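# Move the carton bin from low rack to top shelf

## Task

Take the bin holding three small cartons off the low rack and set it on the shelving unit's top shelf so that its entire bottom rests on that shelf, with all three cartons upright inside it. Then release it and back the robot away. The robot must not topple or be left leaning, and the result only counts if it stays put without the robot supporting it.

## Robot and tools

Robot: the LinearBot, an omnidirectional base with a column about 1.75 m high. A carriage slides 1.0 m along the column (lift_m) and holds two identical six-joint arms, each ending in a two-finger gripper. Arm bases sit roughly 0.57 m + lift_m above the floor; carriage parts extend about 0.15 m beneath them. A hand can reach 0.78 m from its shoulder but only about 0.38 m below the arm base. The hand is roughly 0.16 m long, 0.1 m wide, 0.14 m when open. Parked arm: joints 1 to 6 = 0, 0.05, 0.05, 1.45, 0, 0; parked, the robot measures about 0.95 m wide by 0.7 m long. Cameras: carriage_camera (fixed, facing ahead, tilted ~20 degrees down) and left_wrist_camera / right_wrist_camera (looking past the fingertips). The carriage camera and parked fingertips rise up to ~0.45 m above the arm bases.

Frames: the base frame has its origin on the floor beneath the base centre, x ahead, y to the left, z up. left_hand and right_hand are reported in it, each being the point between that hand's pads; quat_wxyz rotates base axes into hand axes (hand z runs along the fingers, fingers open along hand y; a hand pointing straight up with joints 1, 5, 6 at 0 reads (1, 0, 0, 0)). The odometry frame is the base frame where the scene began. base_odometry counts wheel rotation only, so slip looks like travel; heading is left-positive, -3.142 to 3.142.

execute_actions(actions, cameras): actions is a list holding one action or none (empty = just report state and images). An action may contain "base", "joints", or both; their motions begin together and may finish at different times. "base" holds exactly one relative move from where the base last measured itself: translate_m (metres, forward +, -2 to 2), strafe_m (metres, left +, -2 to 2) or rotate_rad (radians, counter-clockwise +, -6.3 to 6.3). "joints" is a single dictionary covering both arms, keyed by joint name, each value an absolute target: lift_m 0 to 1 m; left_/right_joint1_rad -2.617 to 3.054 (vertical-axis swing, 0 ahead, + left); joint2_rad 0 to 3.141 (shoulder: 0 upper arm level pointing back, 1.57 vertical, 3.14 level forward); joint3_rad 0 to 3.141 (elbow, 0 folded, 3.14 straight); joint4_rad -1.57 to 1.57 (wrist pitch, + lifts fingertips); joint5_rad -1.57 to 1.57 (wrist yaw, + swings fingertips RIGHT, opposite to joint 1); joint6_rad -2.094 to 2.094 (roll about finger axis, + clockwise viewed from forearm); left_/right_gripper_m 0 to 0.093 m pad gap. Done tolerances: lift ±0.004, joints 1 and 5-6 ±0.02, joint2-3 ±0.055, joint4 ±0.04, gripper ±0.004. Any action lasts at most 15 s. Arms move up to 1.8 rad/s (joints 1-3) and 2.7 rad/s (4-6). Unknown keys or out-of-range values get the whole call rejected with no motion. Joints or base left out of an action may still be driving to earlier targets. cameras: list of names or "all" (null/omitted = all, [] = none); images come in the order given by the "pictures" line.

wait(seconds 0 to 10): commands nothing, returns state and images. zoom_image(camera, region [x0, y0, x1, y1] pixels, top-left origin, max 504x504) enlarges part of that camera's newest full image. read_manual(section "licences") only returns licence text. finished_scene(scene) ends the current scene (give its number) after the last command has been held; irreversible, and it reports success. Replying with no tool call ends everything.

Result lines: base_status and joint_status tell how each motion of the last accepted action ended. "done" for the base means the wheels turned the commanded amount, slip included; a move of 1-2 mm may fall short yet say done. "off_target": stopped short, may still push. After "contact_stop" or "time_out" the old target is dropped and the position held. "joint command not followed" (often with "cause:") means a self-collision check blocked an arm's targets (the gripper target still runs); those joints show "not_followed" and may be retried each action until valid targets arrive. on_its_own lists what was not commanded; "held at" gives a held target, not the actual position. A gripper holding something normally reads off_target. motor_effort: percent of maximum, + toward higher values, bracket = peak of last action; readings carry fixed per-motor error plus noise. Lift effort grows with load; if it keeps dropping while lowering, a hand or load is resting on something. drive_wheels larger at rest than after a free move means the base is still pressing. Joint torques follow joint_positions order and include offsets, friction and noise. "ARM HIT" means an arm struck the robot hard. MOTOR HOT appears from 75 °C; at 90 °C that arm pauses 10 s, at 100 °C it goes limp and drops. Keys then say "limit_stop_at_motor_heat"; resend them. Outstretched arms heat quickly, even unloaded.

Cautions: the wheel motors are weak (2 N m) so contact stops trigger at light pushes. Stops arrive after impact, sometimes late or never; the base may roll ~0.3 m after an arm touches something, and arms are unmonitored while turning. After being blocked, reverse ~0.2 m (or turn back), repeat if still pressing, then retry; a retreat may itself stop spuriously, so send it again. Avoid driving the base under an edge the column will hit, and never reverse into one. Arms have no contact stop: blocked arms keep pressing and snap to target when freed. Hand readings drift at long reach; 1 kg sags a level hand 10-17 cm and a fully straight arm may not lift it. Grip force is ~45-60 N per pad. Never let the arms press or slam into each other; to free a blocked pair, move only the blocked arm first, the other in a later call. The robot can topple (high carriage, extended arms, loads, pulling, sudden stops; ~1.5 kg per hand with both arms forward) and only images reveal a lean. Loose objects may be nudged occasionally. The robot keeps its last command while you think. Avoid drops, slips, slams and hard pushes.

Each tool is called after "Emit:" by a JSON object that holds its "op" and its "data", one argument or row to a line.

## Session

Emit:
{"op": "execute_actions", "data": {
  "actions": [],
  "cameras": ["carriage_camera"]
}}

Scene clock: 0.00 s.
Joint torques (N m, as the arm reports them, + toward a larger angle): no reading
base_odometry: x=+0.000 y=+0.000 heading=+0.000 (m, m, rad; odometry frame)
base_status: not commanded
joint_positions: lift_m=+0.301 left_joint1_rad=-0.016 left_joint2_rad=+0.049 left_joint3_rad=+0.041 left_joint4_rad=+1.501 left_joint5_rad=+0.014 left_joint6_rad=+0.003 left_gripper_m=+0.094 right_joint1_rad=+0.001 right_joint2_rad=+0.073 right_joint3_rad=+0.030 right_joint4_rad=+1.404 right_joint5_rad=-0.032 right_joint6_rad=-0.001 right_gripper_m=+0.094
joint_status: not commanded
motor_effort: lift_m=+32 drive_wheels=-3 (%)
left_hand: x=+0.2920 y=+0.3329 z=+1.2926 quat_wxyz=(+0.999, +0.007, +0.039, -0.006) (m; base frame)
right_hand: x=+0.3263 y=-0.3301 z=+1.2857 quat_wxyz=(+0.994, -0.016, +0.105, +0.002) (m; base frame)
pictures: carriage_camera
Images, in order (width x height): carriage_camera 672x504.

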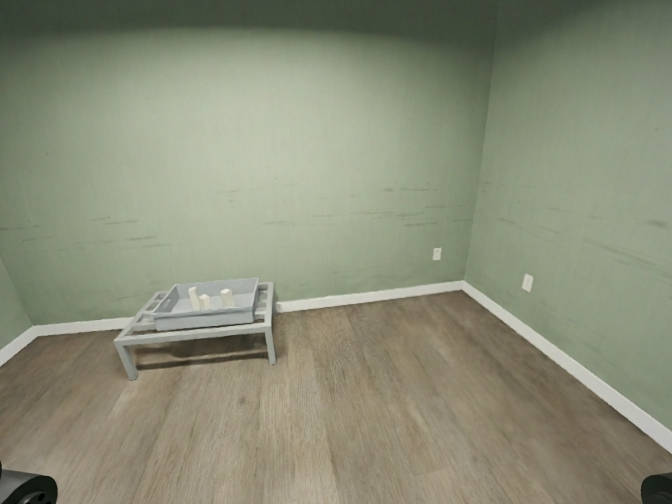

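Emit:
{"op": "zoom_image", "data": {
  "camera": "carriage_camera",
  "region": [100, 260, 300, 400]
}}

Region (100, 260, 300, 400) of carriage_camera's 672x504 image, scaled by 2.520, with more detail than that image has; it fills the top 353 rows of this view, and the rest is white.

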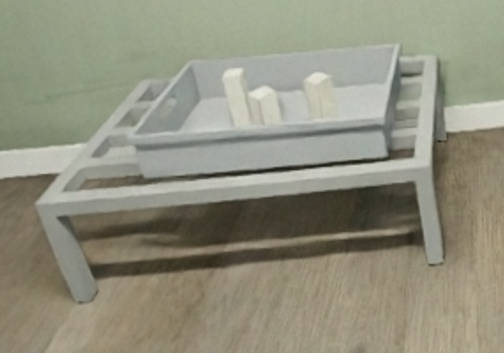

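Emit:
{"op": "execute_actions", "data": {
  "actions": [
    {"base": {"rotate_rad": 0.17}}
  ],
  "cameras": []
}}

Emit:
{"op": "execute_actions", "data": {
  "actions": [
    {"base": {"strafe_m": 0.52}}
  ],
  "cameras": ["carriage_camera"]
}}

Scene clock: 43.97 s.
Joint torques (N m, as the arm reports them, + toward a larger angle): left_arm=[-0.42  5.21  6.15 -0.15 -0.03 -0.09] | right_arm=[-0.04  4.31  7.76 -0.03  0.06 -0.01]
base_odometry: x=+0.000 y=+0.000 heading=+0.168 (m, m, rad; odometry frame)
base_status: done
joint_positions: lift_m=+0.301 left_joint1_rad=-0.016 left_joint2_rad=+0.049 left_joint3_rad=+0.041 left_joint4_rad=+1.501 left_joint5_rad=+0.014 left_joint6_rad=+0.003 left_gripper_m=+0.094 right_joint1_rad=+0.001 right_joint2_rad=+0.073 right_joint3_rad=+0.030 right_joint4_rad=+1.403 right_joint5_rad=-0.032 right_joint6_rad=-0.001 right_gripper_m=+0.094
joint_status: not commanded
motor_effort: lift_m=+32(32) drive_wheels=+28(31) (%)
left_hand: x=+0.2920 y=+0.3329 z=+1.2926 quat_wxyz=(+0.999, +0.007, +0.039, -0.006) (m; base frame)
right_hand: x=+0.3263 y=-0.3301 z=+1.2857 quat_wxyz=(+0.994, -0.016, +0.105, +0.002) (m; base frame)
pictures: none
No camera images: the call's "cameras" was empty. Leave "cameras" out to get every camera's image.

Scene clock: 47.23 s.
Joint torques (N m, as the arm reports them, + toward a larger angle): left_arm=[-0.43  5.22  6.14 -0.14 -0.01 -0.08] | right_arm=[-0.15  4.43  7.76  0.06  0.05 -0.03]
base_odometry: x=-0.088 y=+0.513 heading=+0.169 (m, m, rad; odometry frame)
base_status: done
joint_positions: lift_m=+0.301 left_joint1_rad=-0.016 left_joint2_rad=+0.049 left_joint3_rad=+0.041 left_joint4_rad=+1.500 left_joint5_rad=+0.014 left_joint6_rad=+0.003 left_gripper_m=+0.094 right_joint1_rad=+0.001 right_joint2_rad=+0.073 right_joint3_rad=+0.030 right_joint4_rad=+1.404 right_joint5_rad=-0.032 right_joint6_rad=-0.001 right_gripper_m=+0.094
joint_status: not commanded
motor_effort: lift_m=+32(32) drive_wheels=-14(48) (%)
left_hand: x=+0.2922 y=+0.3329 z=+1.2926 quat_wxyz=(+0.999, +0.007, +0.040, -0.006) (m; base frame)
right_hand: x=+0.3263 y=-0.3301 z=+1.2857 quat_wxyz=(+0.994, -0.016, +0.105, +0.002) (m; base frame)
pictures: carriage_camera
Images, in order (width x height): carriage_camera 672x504.

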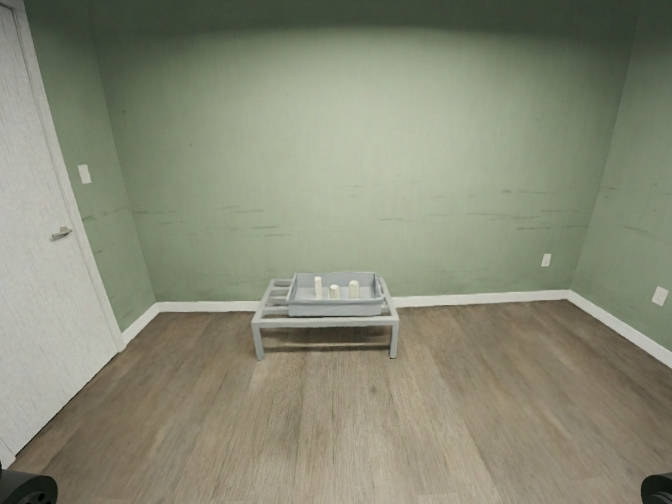

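Emit:
{"op": "zoom_image", "data": {
  "camera": "carriage_camera",
  "region": [240, 260, 420, 370]
}}

Region (240, 260, 420, 370) of carriage_camera's 672x504 image, scaled by 2.800, with more detail than that image has.

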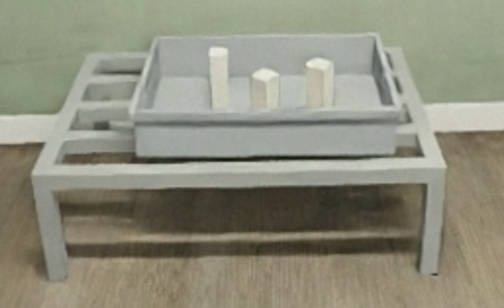

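Emit:
{"op": "execute_actions", "data": {
  "actions": [
    {"base": {"translate_m": 1.1}, "joints": {"lift_m": 0.14, "left_joint1_rad": -0.11, "left_joint2_rad": 2.606, "left_joint3_rad": 1.313, "left_joint4_rad": -0.278, "left_joint5_rad": 0, "left_joint6_rad": -0.11, "right_joint1_rad": 0.11, "right_joint2_rad": 2.606, "right_joint3_rad": 1.313, "right_joint4_rad": -0.278, "right_joint5_rad": 0, "right_joint6_rad": 0.11}}
  ]
}}

Scene clock: 73.23 s.
Joint torques (N m, as the arm reports them, + toward a larger angle): left_arm=[ -0.93 -14.74   4.12   0.51  -0.05  -0.13] | right_arm=[  0.44 -13.34   4.31   0.56   0.05   0.05]
base_odometry: x=+0.996 y=+0.700 heading=+0.170 (m, m, rad; odometry frame)
base_status: done
joint_positions: lift_m=+0.140 left_joint1_rad=-0.103 left_joint2_rad=+2.615 left_joint3_rad=+1.305 left_joint4_rad=-0.281 left_joint5_rad=+0.004 left_joint6_rad=-0.106 left_gripper_m=+0.094 right_joint1_rad=+0.103 right_joint2_rad=+2.603 right_joint3_rad=+1.312 right_joint4_rad=-0.279 right_joint5_rad=-0.003 right_joint6_rad=+0.105 right_gripper_m=+0.094
joint_status: all done
motor_effort: lift_m=+32(33) drive_wheels=-12(61) (%)
left_hand: x=+0.6337 y=+0.2973 z=+0.4809 quat_wxyz=(-0.010, -0.001, +1.000, -0.001) (m; base frame)
right_hand: x=+0.6413 y=-0.2967 z=+0.4860 quat_wxyz=(+0.000, +0.001, +1.000, +0.002) (m; base frame)
pictures: carriage_camera, left_wrist_camera, right_wrist_camera
Images, in order (width x height): carriage_camera 672x504, left_wrist_camera 672x504, right_wrist_camera 672x504.

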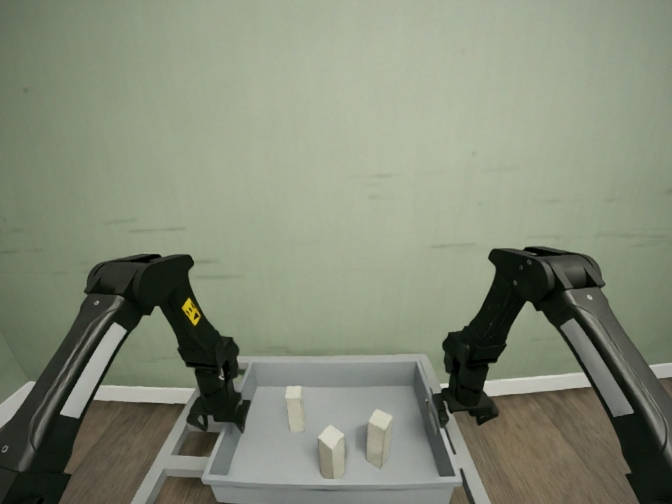

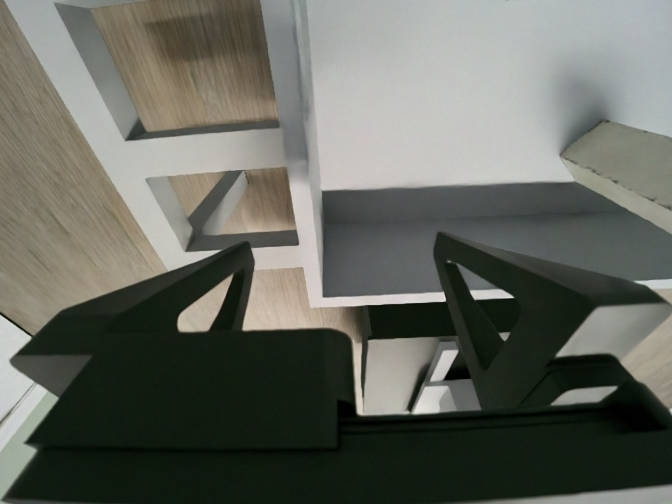

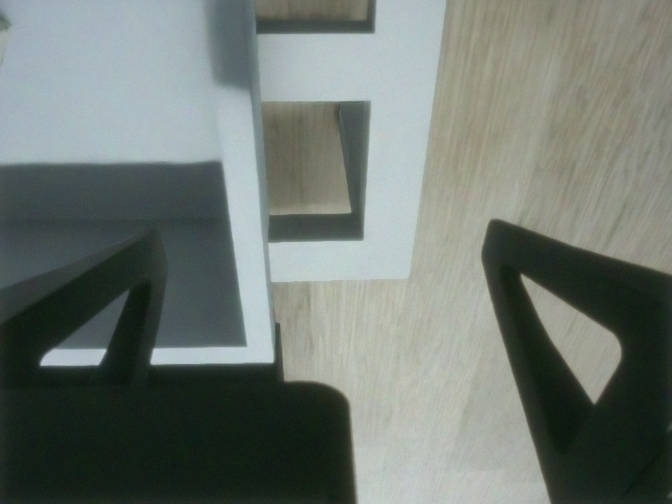

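Emit:
{"op": "execute_actions", "data": {
  "actions": [
    {"base": {"strafe_m": 0.03}}
  ],
  "cameras": []
}}

Emit:
{"op": "execute_actions", "data": {
  "actions": [
    {"base": {"translate_m": 0.105}, "joints": {"lift_m": 0.09}}
  ]
}}

Scene clock: 80.57 s.
Joint torques (N m, as the arm reports them, + toward a larger angle): left_arm=[ -0.67 -14.71   4.08   0.52  -0.04  -0.14] | right_arm=[  0.4  -13.37   4.54   0.49   0.03   0.03]
base_odometry: x=+0.991 y=+0.729 heading=+0.170 (m, m, rad; odometry frame)
base_status: done
joint_positions: lift_m=+0.140 left_joint1_rad=-0.107 left_joint2_rad=+2.615 left_joint3_rad=+1.305 left_joint4_rad=-0.280 left_joint5_rad=+0.004 left_joint6_rad=-0.106 left_gripper_m=+0.094 right_joint1_rad=+0.105 right_joint2_rad=+2.603 right_joint3_rad=+1.312 right_joint4_rad=-0.278 right_joint5_rad=-0.002 right_joint6_rad=+0.105 right_gripper_m=+0.094
joint_status: not commanded
motor_effort: lift_m=+33(33) drive_wheels=-6(41) (%)
left_hand: x=+0.6336 y=+0.2961 z=+0.4809 quat_wxyz=(-0.010, +0.000, +1.000, -0.001) (m; base frame)
right_hand: x=+0.6414 y=-0.2963 z=+0.4860 quat_wxyz=(+0.001, +0.000, +1.000, +0.001) (m; base frame)
pictures: none
No camera images: the call's "cameras" was empty. Leave "cameras" out to get every camera's image.

Scene clock: 82.23 s.
Joint torques (N m, as the arm reports them, + toward a larger angle): left_arm=[ -0.65 -14.96   4.11   0.5   -0.05  -0.13] | right_arm=[  0.4  -13.54   4.73   0.46   0.03   0.06]
base_odometry: x=+1.095 y=+0.748 heading=+0.171 (m, m, rad; odometry frame)
base_status: done
joint_positions: lift_m=+0.090 left_joint1_rad=-0.107 left_joint2_rad=+2.617 left_joint3_rad=+1.305 left_joint4_rad=-0.281 left_joint5_rad=+0.004 left_joint6_rad=-0.106 left_gripper_m=+0.094 right_joint1_rad=+0.105 right_joint2_rad=+2.605 right_joint3_rad=+1.312 right_joint4_rad=-0.278 right_joint5_rad=-0.002 right_joint6_rad=+0.105 right_gripper_m=+0.094
joint_status: all done
motor_effort: lift_m=+33(34) drive_wheels=-13(42) (%)
left_hand: x=+0.6326 y=+0.2962 z=+0.4301 quat_wxyz=(-0.011, +0.000, +1.000, -0.001) (m; base frame)
right_hand: x=+0.6405 y=-0.2964 z=+0.4350 quat_wxyz=(-0.001, +0.000, +1.000, +0.001) (m; base frame)
pictures: carriage_camera, left_wrist_camera, right_wrist_camera
Images, in order (width x height): carriage_camera 672x504, left_wrist_camera 672x504, right_wrist_camera 672x504.

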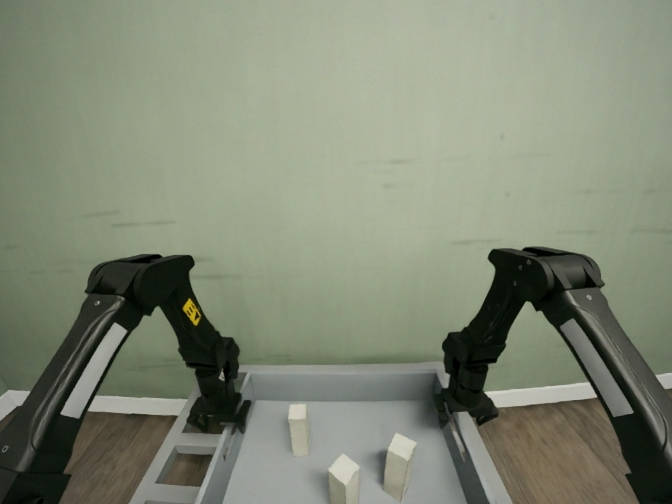

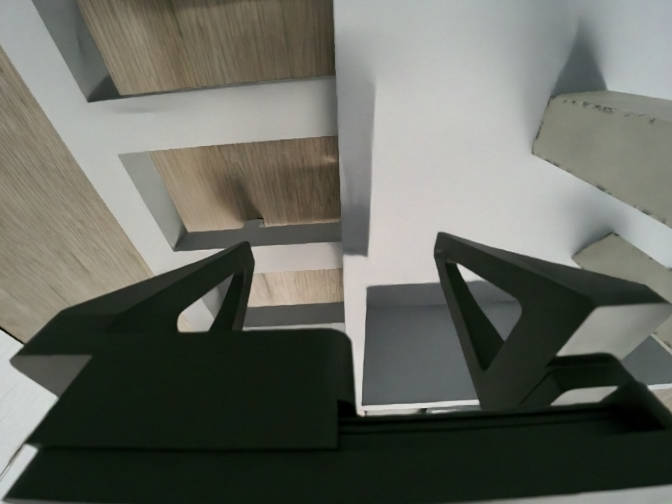

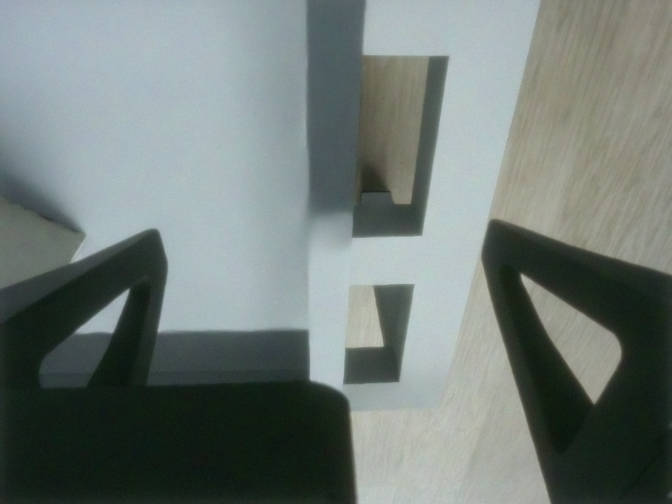

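Emit:
{"op": "execute_actions", "data": {
  "actions": [
    {"joints": {"lift_m": 0.025, "left_joint1_rad": -0.128, "left_joint6_rad": -0.125, "left_gripper_m": 0.06, "right_gripper_m": 0.06}}
  ]
}}

Scene clock: 91.00 s.
Joint torques (N m, as the arm reports them, + toward a larger angle): left_arm=[ -0.9  -14.45   4.14   0.51  -0.04  -0.14] | right_arm=[  0.39 -13.5    4.54   0.52   0.06   0.08]
base_odometry: x=+1.095 y=+0.748 heading=+0.171 (m, m, rad; odometry frame)
base_status: not commanded
joint_positions: lift_m=+0.025 left_joint1_rad=-0.122 left_joint2_rad=+2.611 left_joint3_rad=+1.305 left_joint4_rad=-0.279 left_joint5_rad=+0.004 left_joint6_rad=-0.121 left_gripper_m=+0.060 right_joint1_rad=+0.105 right_joint2_rad=+2.604 right_joint3_rad=+1.312 right_joint4_rad=-0.278 right_joint5_rad=-0.002 right_joint6_rad=+0.105 right_gripper_m=+0.060
joint_status: all done
motor_effort: lift_m=+33(35) drive_wheels=-10(12) (%)
left_hand: x=+0.6344 y=+0.2904 z=+0.3671 quat_wxyz=(-0.007, +0.001, +1.000, -0.001) (m; base frame)
right_hand: x=+0.6409 y=-0.2963 z=+0.3703 quat_wxyz=(+0.000, +0.000, +1.000, +0.001) (m; base frame)
pictures: carriage_camera, left_wrist_camera, right_wrist_camera
Images, in order (width x height): carriage_camera 672x504, left_wrist_camera 672x504, right_wrist_camera 672x504.

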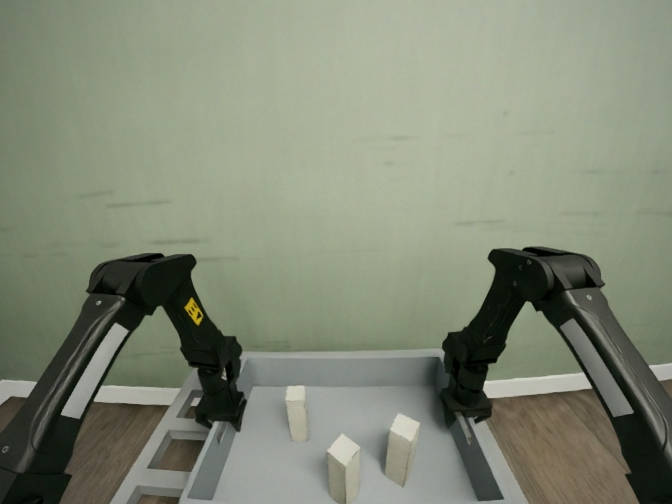

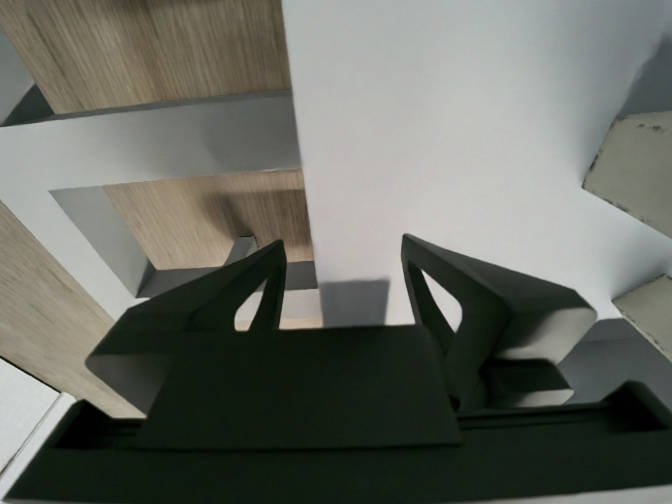

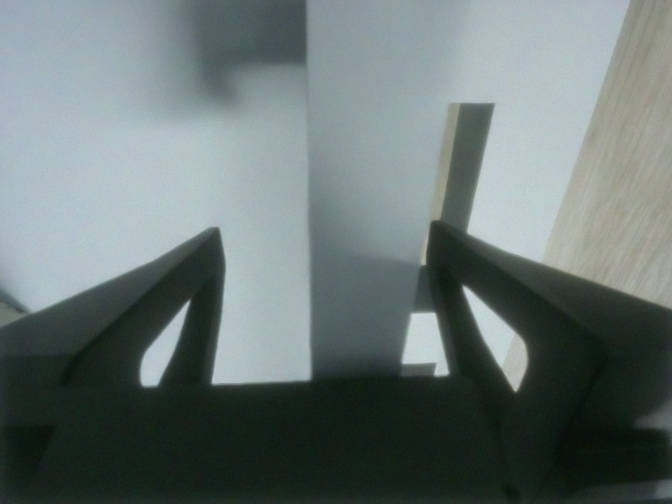

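Emit:
{"op": "execute_actions", "data": {
  "actions": [
    {"joints": {"left_gripper_m": 0.0, "right_gripper_m": 0.0}}
  ],
  "cameras": ["left_wrist_camera", "right_wrist_camera"]
}}

Scene clock: 97.37 s.
Joint torques (N m, as the arm reports them, + toward a larger angle): left_arm=[ -1.52 -14.48   4.14   0.49  -0.31  -0.25] | right_arm=[  1.31 -13.36   4.54   0.44   0.45  -0.05]
base_odometry: x=+1.095 y=+0.748 heading=+0.171 (m, m, rad; odometry frame)
base_status: not commanded
joint_positions: lift_m=+0.025 left_joint1_rad=-0.114 left_joint2_rad=+2.611 left_joint3_rad=+1.305 left_joint4_rad=-0.277 left_joint5_rad=+0.033 left_joint6_rad=-0.111 left_gripper_m=+0.007 right_joint1_rad=+0.091 right_joint2_rad=+2.604 right_joint3_rad=+1.312 right_joint4_rad=-0.277 right_joint5_rad=-0.047 right_joint6_rad=+0.114 right_gripper_m=+0.007
joint_status: left_gripper_m off_target (ended at +0.007, target +0.000); right_gripper_m off_target (ended at +0.007, target +0.000)
motor_effort: lift_m=+32(32) drive_wheels=-10(11) (%)
left_hand: x=+0.6347 y=+0.2883 z=+0.3672 quat_wxyz=(-0.008, +0.002, +1.000, -0.016) (m; base frame)
right_hand: x=+0.6409 y=-0.2938 z=+0.3705 quat_wxyz=(-0.002, +0.011, +1.000, +0.023) (m; base frame)
pictures: left_wrist_camera, right_wrist_camera
Images, in order (width x height): left_wrist_camera 672x504, right_wrist_camera 672x504.

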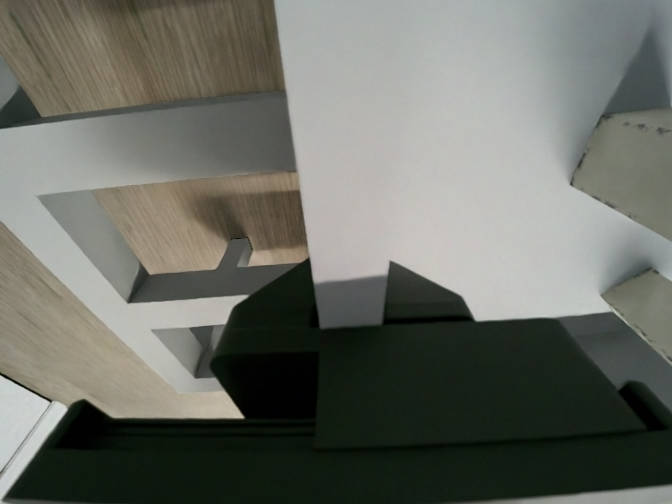

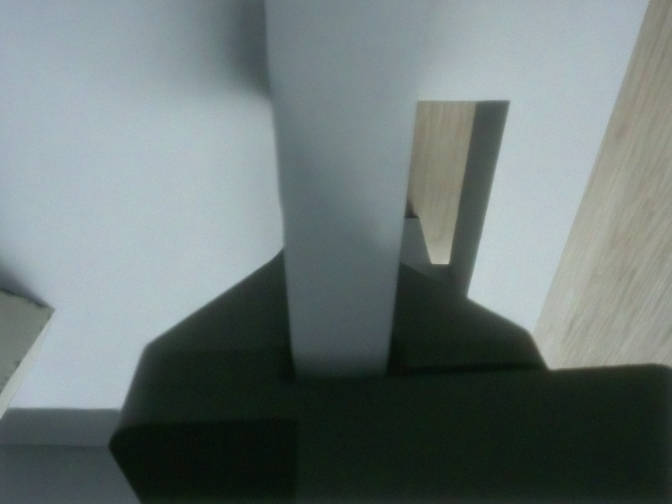

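Same good grip as before. Relaxing the wrist targets and lifting.

Emit:
{"op": "execute_actions", "data": {
  "actions": [
    {"joints": {"left_joint1_rad": -0.116, "left_joint5_rad": 0.03, "left_joint6_rad": -0.113, "right_joint1_rad": 0.093, "right_joint5_rad": -0.045, "right_joint6_rad": 0.112, "lift_m": 0.12}}
  ],
  "cameras": ["carriage_camera"]
}}

Scene clock: 101.50 s.
Joint torques (N m, as the arm reports them, + toward a larger angle): left_arm=[ -0.77 -16.7    3.94   0.27  -0.06  -0.12] | right_arm=[  0.38 -15.22   4.26   0.29   0.05   0.01]
base_odometry: x=+1.095 y=+0.748 heading=+0.171 (m, m, rad; odometry frame)
base_status: not commanded
joint_positions: lift_m=+0.120 left_joint1_rad=-0.112 left_joint2_rad=+2.636 left_joint3_rad=+1.305 left_joint4_rad=-0.259 left_joint5_rad=+0.039 left_joint6_rad=-0.110 left_gripper_m=+0.007 right_joint1_rad=+0.090 right_joint2_rad=+2.627 right_joint3_rad=+1.312 right_joint4_rad=-0.262 right_joint5_rad=-0.051 right_joint6_rad=+0.113 right_gripper_m=+0.007
joint_status: all done
motor_effort: lift_m=+35(42) drive_wheels=-9(11) (%)
left_hand: x=+0.6309 y=+0.2884 z=+0.4534 quat_wxyz=(-0.011, +0.001, +1.000, -0.018) (m; base frame)
right_hand: x=+0.6370 y=-0.2938 z=+0.4574 quat_wxyz=(-0.006, +0.012, +1.000, +0.025) (m; base frame)
pictures: carriage_camera
Images, in order (width x height): carriage_camera 672x504.

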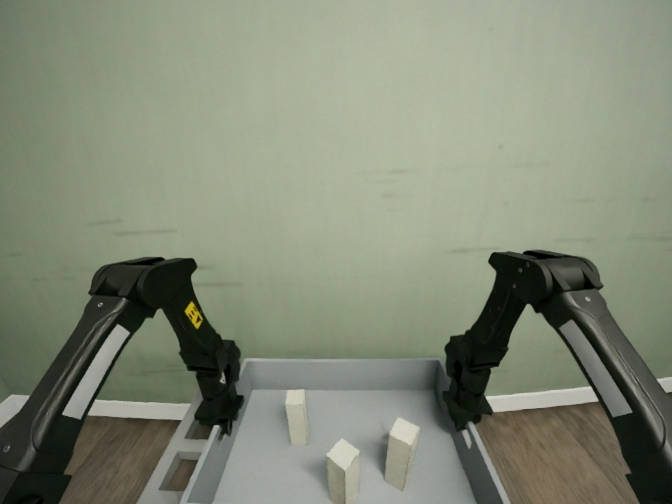

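Emit:
{"op": "execute_actions", "data": {
  "actions": [
    {"base": {"translate_m": -0.5}, "joints": {"left_joint2_rad": 2.526, "left_joint4_rad": -0.35, "right_joint2_rad": 2.526, "right_joint4_rad": -0.35}}
  ],
  "cameras": []
}}

Emit:
{"op": "execute_actions", "data": {
  "actions": [
    {"base": {"rotate_rad": -1.6}}
  ],
  "cameras": ["carriage_camera"]
}}

Scene clock: 109.47 s.
Joint torques (N m, as the arm reports them, + toward a larger angle): left_arm=[ -0.85 -17.13   4.45   0.26  -0.07  -0.14] | right_arm=[  0.17 -15.79   4.82   0.34   0.03   0.  ]
base_odometry: x=+0.602 y=+0.663 heading=+0.171 (m, m, rad; odometry frame)
base_status: done
joint_positions: lift_m=+0.120 left_joint1_rad=-0.111 left_joint2_rad=+2.561 left_joint3_rad=+1.305 left_joint4_rad=-0.329 left_joint5_rad=+0.038 left_joint6_rad=-0.108 left_gripper_m=+0.007 right_joint1_rad=+0.088 right_joint2_rad=+2.551 right_joint3_rad=+1.312 right_joint4_rad=-0.333 right_joint5_rad=-0.050 right_joint6_rad=+0.112 right_gripper_m=+0.007
joint_status: all done
motor_effort: lift_m=+35(36) drive_wheels=-7(77) (%)
left_hand: x=+0.6384 y=+0.2883 z=+0.4797 quat_wxyz=(-0.009, +0.001, +1.000, -0.018) (m; base frame)
right_hand: x=+0.6443 y=-0.2941 z=+0.4841 quat_wxyz=(-0.003, +0.012, +1.000, +0.025) (m; base frame)
pictures: none
No camera images: the call's "cameras" was empty. Leave "cameras" out to get every camera's image.

Scene clock: 112.70 s.
Joint torques (N m, as the arm reports them, + toward a larger angle): left_arm=[ -0.68 -17.18   4.39   0.17  -0.06  -0.11] | right_arm=[  0.46 -15.72   5.08   0.2    0.01   0.05]
base_odometry: x=+0.602 y=+0.663 heading=-1.428 (m, m, rad; odometry frame)
base_status: done
joint_positions: lift_m=+0.120 left_joint1_rad=-0.113 left_joint2_rad=+2.561 left_joint3_rad=+1.305 left_joint4_rad=-0.318 left_joint5_rad=+0.038 left_joint6_rad=-0.110 left_gripper_m=+0.007 right_joint1_rad=+0.085 right_joint2_rad=+2.551 right_joint3_rad=+1.312 right_joint4_rad=-0.323 right_joint5_rad=-0.049 right_joint6_rad=+0.109 right_gripper_m=+0.007
joint_status: not commanded
motor_effort: lift_m=+35(35) drive_wheels=+22(60) (%)
left_hand: x=+0.6408 y=+0.2871 z=+0.4797 quat_wxyz=(-0.004, +0.001, +1.000, -0.019) (m; base frame)
right_hand: x=+0.6468 y=-0.2951 z=+0.4841 quat_wxyz=(+0.002, +0.012, +1.000, +0.025) (m; base frame)
pictures: carriage_camera
Images, in order (width x height): carriage_camera 672x504.

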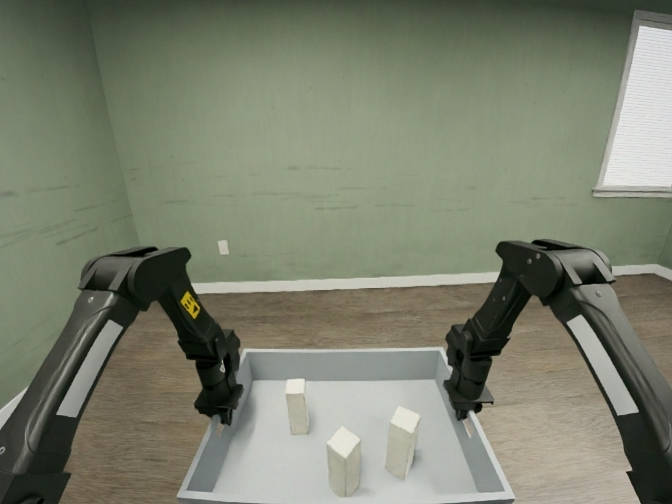

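Emit:
{"op": "execute_actions", "data": {
  "actions": [
    {"base": {"rotate_rad": -1.52}}
  ],
  "cameras": ["carriage_camera"]
}}

Scene clock: 118.90 s.
Joint torques (N m, as the arm reports them, + toward a larger angle): left_arm=[ -0.52 -17.1    4.4    0.17  -0.05  -0.11] | right_arm=[  0.52 -15.74   4.75   0.23   0.04   0.03]
base_odometry: x=+0.602 y=+0.662 heading=-2.946 (m, m, rad; odometry frame)
base_status: done
joint_positions: lift_m=+0.120 left_joint1_rad=-0.113 left_joint2_rad=+2.561 left_joint3_rad=+1.305 left_joint4_rad=-0.318 left_joint5_rad=+0.038 left_joint6_rad=-0.110 left_gripper_m=+0.007 right_joint1_rad=+0.085 right_joint2_rad=+2.551 right_joint3_rad=+1.312 right_joint4_rad=-0.323 right_joint5_rad=-0.049 right_joint6_rad=+0.109 right_gripper_m=+0.007
joint_status: not commanded
motor_effort: lift_m=+35(35) drive_wheels=+22(64) (%)
left_hand: x=+0.6408 y=+0.2872 z=+0.4797 quat_wxyz=(-0.004, +0.001, +1.000, -0.019) (m; base frame)
right_hand: x=+0.6468 y=-0.2951 z=+0.4841 quat_wxyz=(+0.002, +0.012, +1.000, +0.025) (m; base frame)
pictures: carriage_camera
Images, in order (width x height): carriage_camera 672x504.

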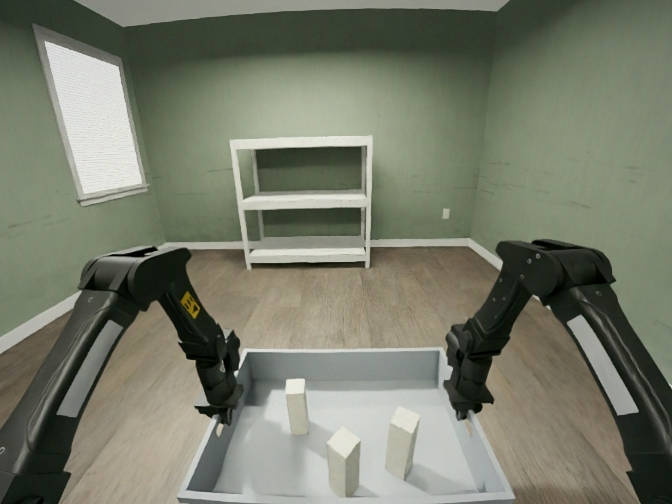

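Emit:
{"op": "execute_actions", "data": {
  "actions": [
    {"base": {"strafe_m": 0.27}, "joints": {"lift_m": 0.4, "left_joint2_rad": 2.426, "left_joint4_rad": -0.452, "right_joint2_rad": 2.426, "right_joint4_rad": -0.452}}
  ],
  "cameras": []
}}

Emit:
{"op": "execute_actions", "data": {
  "actions": [
    {"base": {"translate_m": 1.45}, "joints": {"lift_m": 0.65, "left_joint2_rad": 2.326, "left_joint4_rad": -0.552, "right_joint2_rad": 2.326, "right_joint4_rad": -0.552}}
  ],
  "cameras": ["carriage_camera"]
}}

Scene clock: 130.00 s.
Joint torques (N m, as the arm reports them, + toward a larger angle): left_arm=[ -0.8  -16.7    4.96   0.26  -0.06  -0.16] | right_arm=[  0.41 -15.33   5.57   0.24   0.09   0.06]
base_odometry: x=+0.654 y=+0.397 heading=-2.948 (m, m, rad; odometry frame)
base_status: done
joint_positions: lift_m=+0.400 left_joint1_rad=-0.111 left_joint2_rad=+2.456 left_joint3_rad=+1.305 left_joint4_rad=-0.429 left_joint5_rad=+0.038 left_joint6_rad=-0.107 left_gripper_m=+0.007 right_joint1_rad=+0.085 right_joint2_rad=+2.448 right_joint3_rad=+1.312 right_joint4_rad=-0.433 right_joint5_rad=-0.050 right_joint6_rad=+0.109 right_gripper_m=+0.007
joint_status: all done
motor_effort: lift_m=+35(43) drive_wheels=-11(51) (%)
left_hand: x=+0.6446 y=+0.2874 z=+0.7971 quat_wxyz=(-0.007, +0.002, +1.000, -0.018) (m; base frame)
right_hand: x=+0.6500 y=-0.2948 z=+0.8014 quat_wxyz=(-0.002, +0.012, +1.000, +0.025) (m; base frame)
pictures: none
No camera images: the call's "cameras" was empty. Leave "cameras" out to get every camera's image.

Scene clock: 135.30 s.
Joint torques (N m, as the arm reports them, + toward a larger angle): left_arm=[ -0.73 -16.44   5.29   0.29  -0.06  -0.17] | right_arm=[  0.28 -14.75   6.55   0.34   0.04   0.01]
base_odometry: x=-0.768 y=+0.115 heading=-2.946 (m, m, rad; odometry frame)
base_status: done
joint_positions: lift_m=+0.650 left_joint1_rad=-0.112 left_joint2_rad=+2.358 left_joint3_rad=+1.305 left_joint4_rad=-0.534 left_joint5_rad=+0.038 left_joint6_rad=-0.106 left_gripper_m=+0.007 right_joint1_rad=+0.085 right_joint2_rad=+2.348 right_joint3_rad=+1.308 right_joint4_rad=-0.535 right_joint5_rad=-0.050 right_joint6_rad=+0.111 right_gripper_m=+0.007
joint_status: all done
motor_effort: lift_m=+35(43) drive_wheels=-12(52) (%)
left_hand: x=+0.6446 y=+0.2872 z=+1.0826 quat_wxyz=(-0.010, +0.003, +1.000, -0.018) (m; base frame)
right_hand: x=+0.6490 y=-0.2946 z=+1.0868 quat_wxyz=(-0.004, +0.013, +1.000, +0.025) (m; base frame)
pictures: carriage_camera
Images, in order (width x height): carriage_camera 672x504.

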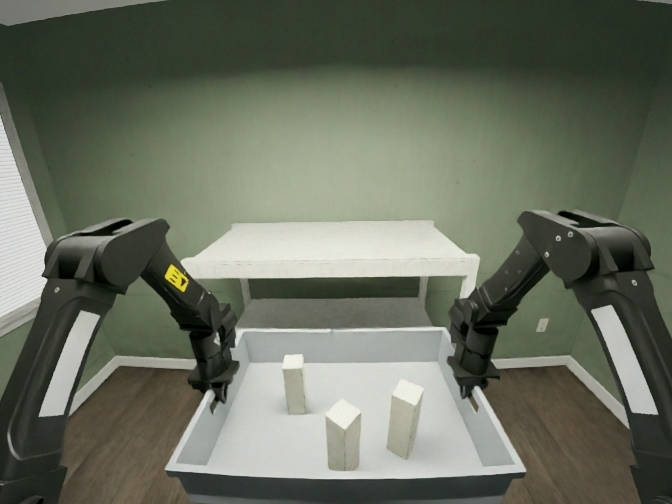

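Emit:
{"op": "execute_actions", "data": {
  "actions": [
    {"joints": {"lift_m": 0.92}}
  ],
  "cameras": []
}}

Emit:
{"op": "execute_actions", "data": {
  "actions": [
    {"base": {"translate_m": 0.75}}
  ]
}}

Scene clock: 143.77 s.
Joint torques (N m, as the arm reports them, + toward a larger angle): left_arm=[ -0.71 -16.63   5.31   0.26  -0.06  -0.15] | right_arm=[  0.42 -15.21   6.49   0.25   0.06   0.01]
base_odometry: x=-0.768 y=+0.115 heading=-2.946 (m, m, rad; odometry frame)
base_status: not commanded
joint_positions: lift_m=+0.920 left_joint1_rad=-0.112 left_joint2_rad=+2.360 left_joint3_rad=+1.305 left_joint4_rad=-0.533 left_joint5_rad=+0.038 left_joint6_rad=-0.106 left_gripper_m=+0.007 right_joint1_rad=+0.085 right_joint2_rad=+2.349 right_joint3_rad=+1.308 right_joint4_rad=-0.534 right_joint5_rad=-0.050 right_joint6_rad=+0.111 right_gripper_m=+0.007
joint_status: all done
motor_effort: lift_m=+35(42) drive_wheels=-11(12) (%)
left_hand: x=+0.6444 y=+0.2872 z=+1.3519 quat_wxyz=(-0.010, +0.003, +1.000, -0.018) (m; base frame)
right_hand: x=+0.6488 y=-0.2947 z=+1.3562 quat_wxyz=(-0.005, +0.013, +1.000, +0.025) (m; base frame)
pictures: none
No camera images: the call's "cameras" was empty. Leave "cameras" out to get every camera's image.

Scene clock: 147.67 s.
Joint torques (N m, as the arm reports them, + toward a larger angle): left_arm=[ -0.76 -16.67   5.34   0.26  -0.06  -0.17] | right_arm=[  0.72 -15.14   6.43   0.25   0.02  -0.01]
base_odometry: x=-1.504 y=-0.031 heading=-2.945 (m, m, rad; odometry frame)
base_status: done
joint_positions: lift_m=+0.920 left_joint1_rad=-0.112 left_joint2_rad=+2.360 left_joint3_rad=+1.305 left_joint4_rad=-0.529 left_joint5_rad=+0.038 left_joint6_rad=-0.106 left_gripper_m=+0.007 right_joint1_rad=+0.085 right_joint2_rad=+2.349 right_joint3_rad=+1.308 right_joint4_rad=-0.531 right_joint5_rad=-0.050 right_joint6_rad=+0.111 right_gripper_m=+0.007
joint_status: not commanded
motor_effort: lift_m=+35(35) drive_wheels=-10(45) (%)
left_hand: x=+0.6452 y=+0.2871 z=+1.3519 quat_wxyz=(-0.009, +0.003, +1.000, -0.018) (m; base frame)
right_hand: x=+0.6497 y=-0.2948 z=+1.3562 quat_wxyz=(-0.003, +0.013, +1.000, +0.025) (m; base frame)
pictures: carriage_camera, left_wrist_camera, right_wrist_camera
Images, in order (width x height): carriage_camera 672x504, left_wrist_camera 672x504, right_wrist_camera 672x504.

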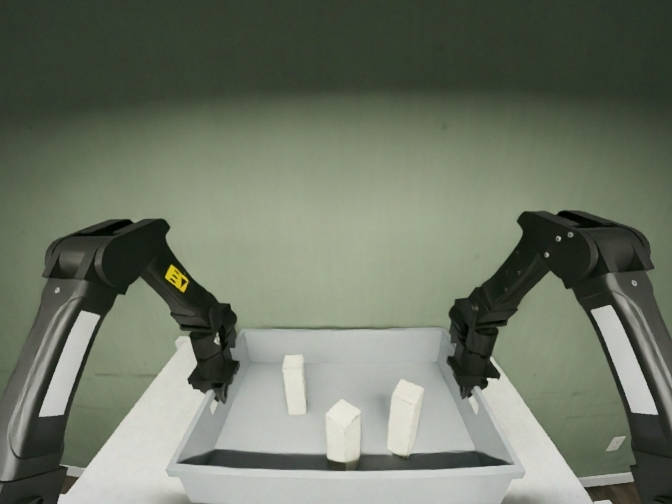

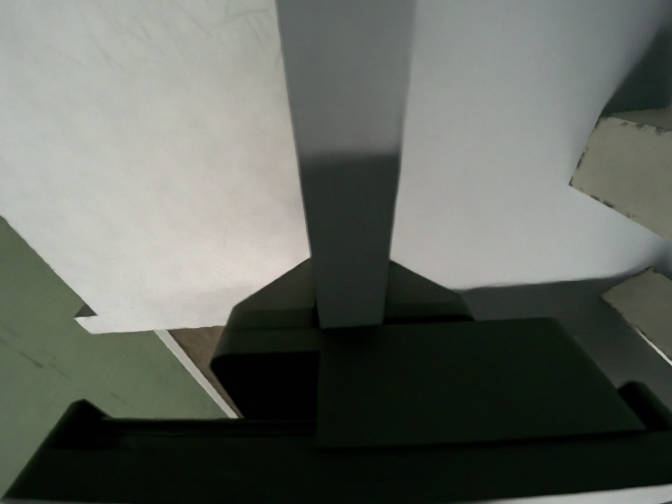

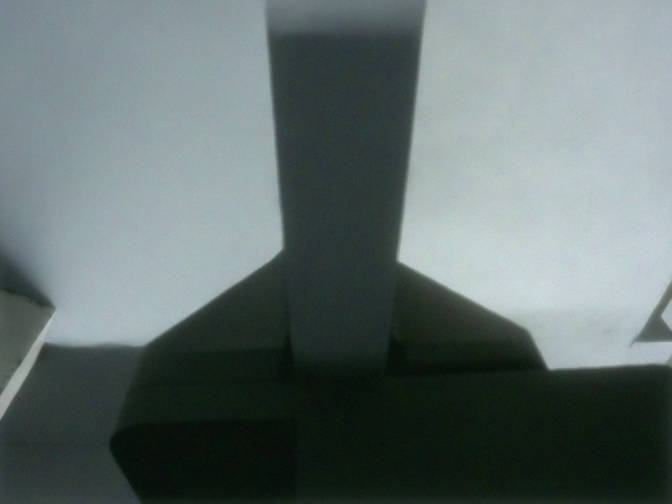

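Emit:
{"op": "execute_actions", "data": {
  "actions": [
    {"base": {"translate_m": 0.05}, "joints": {"lift_m": 0.878}}
  ],
  "cameras": ["left_wrist_camera"]
}}

Emit:
{"op": "execute_actions", "data": {
  "actions": [
    {"joints": {"lift_m": 0.864}}
  ],
  "cameras": []
}}

Scene clock: 153.77 s.
Joint torques (N m, as the arm reports them, + toward a larger angle): left_arm=[ -0.67 -17.73   5.26   0.22  -0.07  -0.16] | right_arm=[  0.3  -16.07   6.48   0.19   0.05   0.01]
base_odometry: x=-1.553 y=-0.041 heading=-2.945 (m, m, rad; odometry frame)
base_status: done
joint_positions: lift_m=+0.878 left_joint1_rad=-0.112 left_joint2_rad=+2.371 left_joint3_rad=+1.305 left_joint4_rad=-0.528 left_joint5_rad=+0.039 left_joint6_rad=-0.106 left_gripper_m=+0.007 right_joint1_rad=+0.085 right_joint2_rad=+2.360 right_joint3_rad=+1.308 right_joint4_rad=-0.531 right_joint5_rad=-0.051 right_joint6_rad=+0.111 right_gripper_m=+0.007
joint_status: all done
motor_effort: lift_m=+35(38) drive_wheels=-9(52) (%)
left_hand: x=+0.6426 y=+0.2872 z=+1.3057 quat_wxyz=(-0.014, +0.003, +1.000, -0.018) (m; base frame)
right_hand: x=+0.6471 y=-0.2950 z=+1.3103 quat_wxyz=(-0.008, +0.013, +1.000, +0.025) (m; base frame)
pictures: left_wrist_camera
Images, in order (width x height): left_wrist_camera 672x504.

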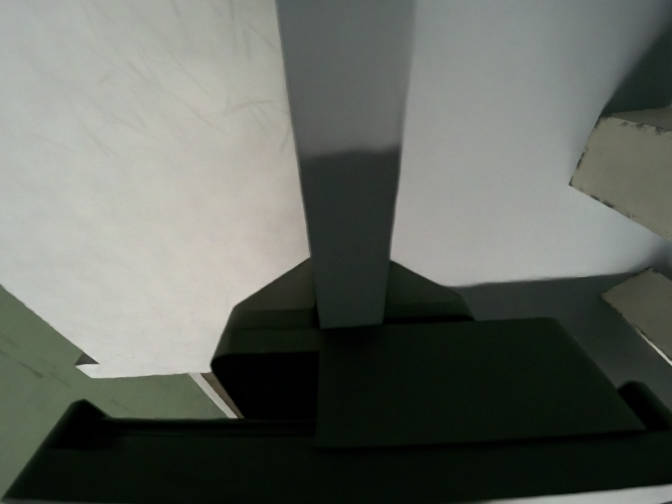

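Scene clock: 154.53 s.
Joint torques (N m, as the arm reports them, + toward a larger angle): left_arm=[ -0.76 -17.67   5.24   0.23  -0.07  -0.16] | right_arm=[  0.6  -15.74   6.51   0.21   0.02  -0.01]
base_odometry: x=-1.553 y=-0.041 heading=-2.945 (m, m, rad; odometry frame)
base_status: not commanded
joint_positions: lift_m=+0.864 left_joint1_rad=-0.112 left_joint2_rad=+2.370 left_joint3_rad=+1.305 left_joint4_rad=-0.529 left_joint5_rad=+0.039 left_joint6_rad=-0.106 left_gripper_m=+0.007 right_joint1_rad=+0.085 right_joint2_rad=+2.359 right_joint3_rad=+1.308 right_joint4_rad=-0.531 right_joint5_rad=-0.050 right_joint6_rad=+0.111 right_gripper_m=+0.007
joint_status: all done
motor_effort: lift_m=+36(38) drive_wheels=-6(12) (%)
left_hand: x=+0.6427 y=+0.2872 z=+1.2921 quat_wxyz=(-0.014, +0.003, +1.000, -0.018) (m; base frame)
right_hand: x=+0.6473 y=-0.2950 z=+1.2968 quat_wxyz=(-0.008, +0.013, +1.000, +0.025) (m; base frame)
pictures: none
No camera images: the call's "cameras" was empty. Leave "cameras" out to get every camera's image.

Emit:
{"op": "execute_actions", "data": {
  "actions": [
    {"joints": {"lift_m": 0.852}}
  ],
  "cameras": []
}}

Scene clock: 157.30 s.
Joint torques (N m, as the arm reports them, + toward a larger angle): left_arm=[ -0.74 -17.1    5.39   0.2   -0.06  -0.16] | right_arm=[  0.59 -15.59   6.35   0.24  -0.03  -0.01]
base_odometry: x=-1.553 y=-0.041 heading=-2.945 (m, m, rad; odometry frame)
base_status: not commanded
joint_positions: lift_m=+0.852 left_joint1_rad=-0.112 left_joint2_rad=+2.364 left_joint3_rad=+1.305 left_joint4_rad=-0.524 left_joint5_rad=+0.037 left_joint6_rad=-0.105 left_gripper_m=+0.007 right_joint1_rad=+0.085 right_joint2_rad=+2.354 right_joint3_rad=+1.308 right_joint4_rad=-0.527 right_joint5_rad=-0.051 right_joint6_rad=+0.111 right_gripper_m=+0.007
joint_status: all done
motor_effort: lift_m=+35(37) drive_wheels=-7(7) (%)
left_hand: x=+0.6453 y=+0.2873 z=+1.2822 quat_wxyz=(-0.008, +0.003, +1.000, -0.018) (m; base frame)
right_hand: x=+0.6494 y=-0.2948 z=+1.2864 quat_wxyz=(-0.003, +0.013, +1.000, +0.025) (m; base frame)
pictures: none
No camera images: the call's "cameras" was empty. Leave "cameras" out to get every camera's image.

Contact begins at the same height as before. Unloading fully.

Emit:
{"op": "execute_actions", "data": {
  "actions": [
    {"joints": {"lift_m": 0.841}}
  ],
  "cameras": ["carriage_camera"]
}}

Scene clock: 161.70 s.
Joint torques (N m, as the arm reports them, + toward a larger angle): left_arm=[ -0.79 -14.68   5.51   0.47  -0.05  -0.17] | right_arm=[  0.52 -13.19   6.41   0.44   0.07  -0.04]
base_odometry: x=-1.553 y=-0.041 heading=-2.945 (m, m, rad; odometry frame)
base_status: not commanded
joint_positions: lift_m=+0.841 left_joint1_rad=-0.112 left_joint2_rad=+2.338 left_joint3_rad=+1.305 left_joint4_rad=-0.552 left_joint5_rad=+0.037 left_joint6_rad=-0.105 left_gripper_m=+0.007 right_joint1_rad=+0.085 right_joint2_rad=+2.329 right_joint3_rad=+1.308 right_joint4_rad=-0.552 right_joint5_rad=-0.051 right_joint6_rad=+0.111 right_gripper_m=+0.007
joint_status: all done
motor_effort: lift_m=+31(31) drive_wheels=-7(8) (%)
left_hand: x=+0.6449 y=+0.2873 z=+1.2810 quat_wxyz=(-0.009, +0.003, +1.000, -0.018) (m; base frame)
right_hand: x=+0.6490 y=-0.2948 z=+1.2847 quat_wxyz=(-0.004, +0.013, +1.000, +0.025) (m; base frame)
pictures: carriage_camera
Images, in order (width x height): carriage_camera 672x504.

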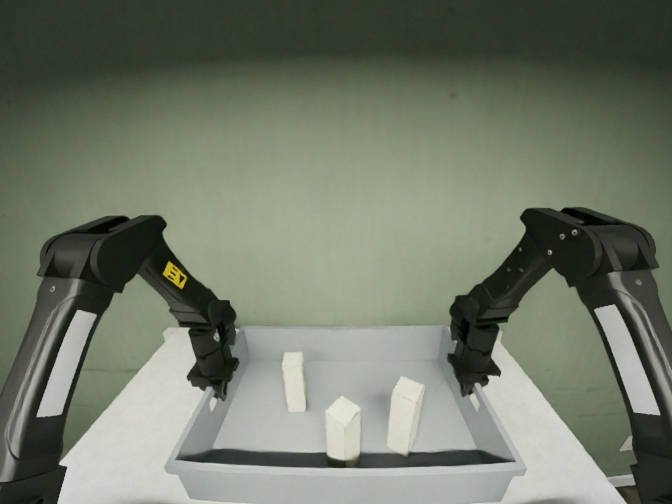

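Emit:
{"op": "execute_actions", "data": {
  "actions": [
    {"joints": {"left_gripper_m": 0.06, "right_gripper_m": 0.06}}
  ],
  "cameras": []
}}

Emit:
{"op": "execute_actions", "data": {
  "actions": [
    {"joints": {"lift_m": 0.95}}
  ],
  "cameras": ["carriage_camera"]
}}

Scene clock: 165.63 s.
Joint torques (N m, as the arm reports them, + toward a larger angle): left_arm=[ -0.72 -14.68   5.48   0.51  -0.06  -0.15] | right_arm=[  0.55 -13.24   6.39   0.46   0.01  -0.01]
base_odometry: x=-1.553 y=-0.041 heading=-2.945 (m, m, rad; odometry frame)
base_status: not commanded
joint_positions: lift_m=+0.841 left_joint1_rad=-0.112 left_joint2_rad=+2.338 left_joint3_rad=+1.305 left_joint4_rad=-0.552 left_joint5_rad=+0.035 left_joint6_rad=-0.107 left_gripper_m=+0.060 right_joint1_rad=+0.086 right_joint2_rad=+2.329 right_joint3_rad=+1.308 right_joint4_rad=-0.552 right_joint5_rad=-0.049 right_joint6_rad=+0.111 right_gripper_m=+0.060
joint_status: all done
motor_effort: lift_m=+31(31) drive_wheels=-6(6) (%)
left_hand: x=+0.6449 y=+0.2877 z=+1.2810 quat_wxyz=(-0.009, +0.002, +1.000, -0.017) (m; base frame)
right_hand: x=+0.6490 y=-0.2947 z=+1.2847 quat_wxyz=(-0.004, +0.013, +1.000, +0.024) (m; base frame)
pictures: none
No camera images: the call's "cameras" was empty. Leave "cameras" out to get every camera's image.

Scene clock: 166.60 s.
Joint torques (N m, as the arm reports them, + toward a larger angle): left_arm=[ -0.74 -13.95   5.5    0.51  -0.04  -0.14] | right_arm=[  0.48 -12.29   6.61   0.47   0.03  -0.01]
base_odometry: x=-1.553 y=-0.041 heading=-2.945 (m, m, rad; odometry frame)
base_status: not commanded
joint_positions: lift_m=+0.950 left_joint1_rad=-0.112 left_joint2_rad=+2.331 left_joint3_rad=+1.305 left_joint4_rad=-0.552 left_joint5_rad=+0.035 left_joint6_rad=-0.108 left_gripper_m=+0.060 right_joint1_rad=+0.086 right_joint2_rad=+2.321 right_joint3_rad=+1.308 right_joint4_rad=-0.551 right_joint5_rad=-0.049 right_joint6_rad=+0.111 right_gripper_m=+0.060
joint_status: all done
motor_effort: lift_m=+31(38) drive_wheels=-7(6) (%)
left_hand: x=+0.6465 y=+0.2875 z=+1.3926 quat_wxyz=(-0.005, +0.002, +1.000, -0.017) (m; base frame)
right_hand: x=+0.6513 y=-0.2945 z=+1.3968 quat_wxyz=(+0.001, +0.013, +1.000, +0.025) (m; base frame)
pictures: carriage_camera
Images, in order (width x height): carriage_camera 672x504.

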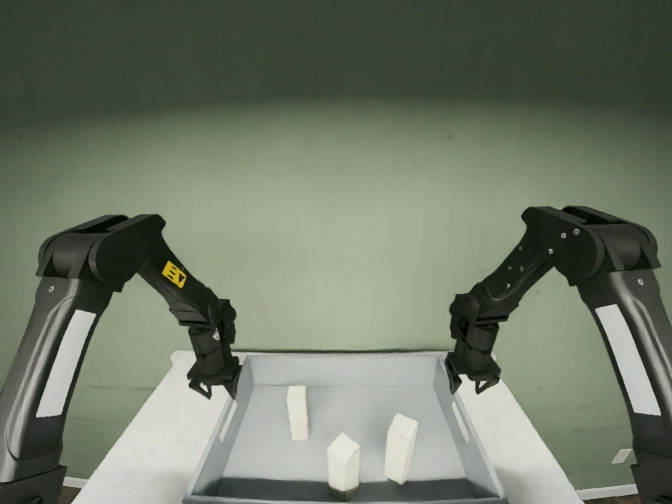

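Emit:
{"op": "execute_actions", "data": {
  "actions": [
    {"base": {"translate_m": -0.6}, "joints": {"left_joint1_rad": 0, "left_joint2_rad": 0.05, "left_joint3_rad": 0.05, "left_joint4_rad": 1.45, "left_joint5_rad": 0, "left_joint6_rad": 0, "right_joint1_rad": 0, "right_joint2_rad": 0.05, "right_joint3_rad": 0.05, "right_joint4_rad": 1.45, "right_joint5_rad": 0, "right_joint6_rad": 0}}
  ],
  "cameras": ["carriage_camera"]
}}

Scene clock: 177.03 s.
Joint torques (N m, as the arm reports them, + toward a larger angle): left_arm=[-1.07  4.52  4.44 -0.14 -0.05 -0.04] | right_arm=[ 0.53  4.23  5.14 -0.27  0.01 -0.04]
base_odometry: x=-0.964 y=+0.076 heading=-2.945 (m, m, rad; odometry frame)
base_status: done
joint_positions: lift_m=+0.950 left_joint1_rad=+0.008 left_joint2_rad=+0.055 left_joint3_rad=+0.066 left_joint4_rad=+1.456 left_joint5_rad=+0.002 left_joint6_rad=-0.004 left_gripper_m=+0.060 right_joint1_rad=-0.008 right_joint2_rad=+0.059 right_joint3_rad=+0.071 right_joint4_rad=+1.457 right_joint5_rad=-0.001 right_joint6_rad=+0.006 right_gripper_m=+0.060
joint_status: all done
motor_effort: lift_m=+32(33) drive_wheels=-3(67) (%)
left_hand: x=+0.2974 y=+0.3354 z=+1.9469 quat_wxyz=(+0.999, +0.001, +0.052, +0.002) (m; base frame)
right_hand: x=+0.2967 y=-0.3357 z=+1.9485 quat_wxyz=(+0.999, +0.000, +0.051, -0.001) (m; base frame)
pictures: carriage_camera
Images, in order (width x height): carriage_camera 672x504.

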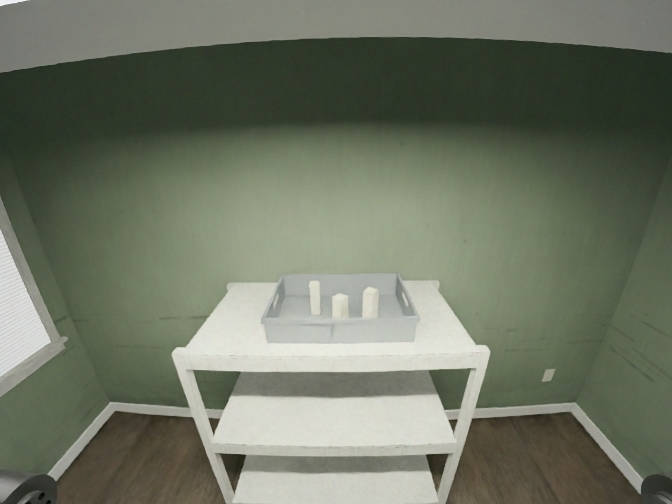

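The bin is fully on the top shelf with all three cartons standing, and the robot is clear and upright.

Emit:
{"op": "finished_scene", "data": {
  "scene": 2
}}

The scene is finished: the task was done.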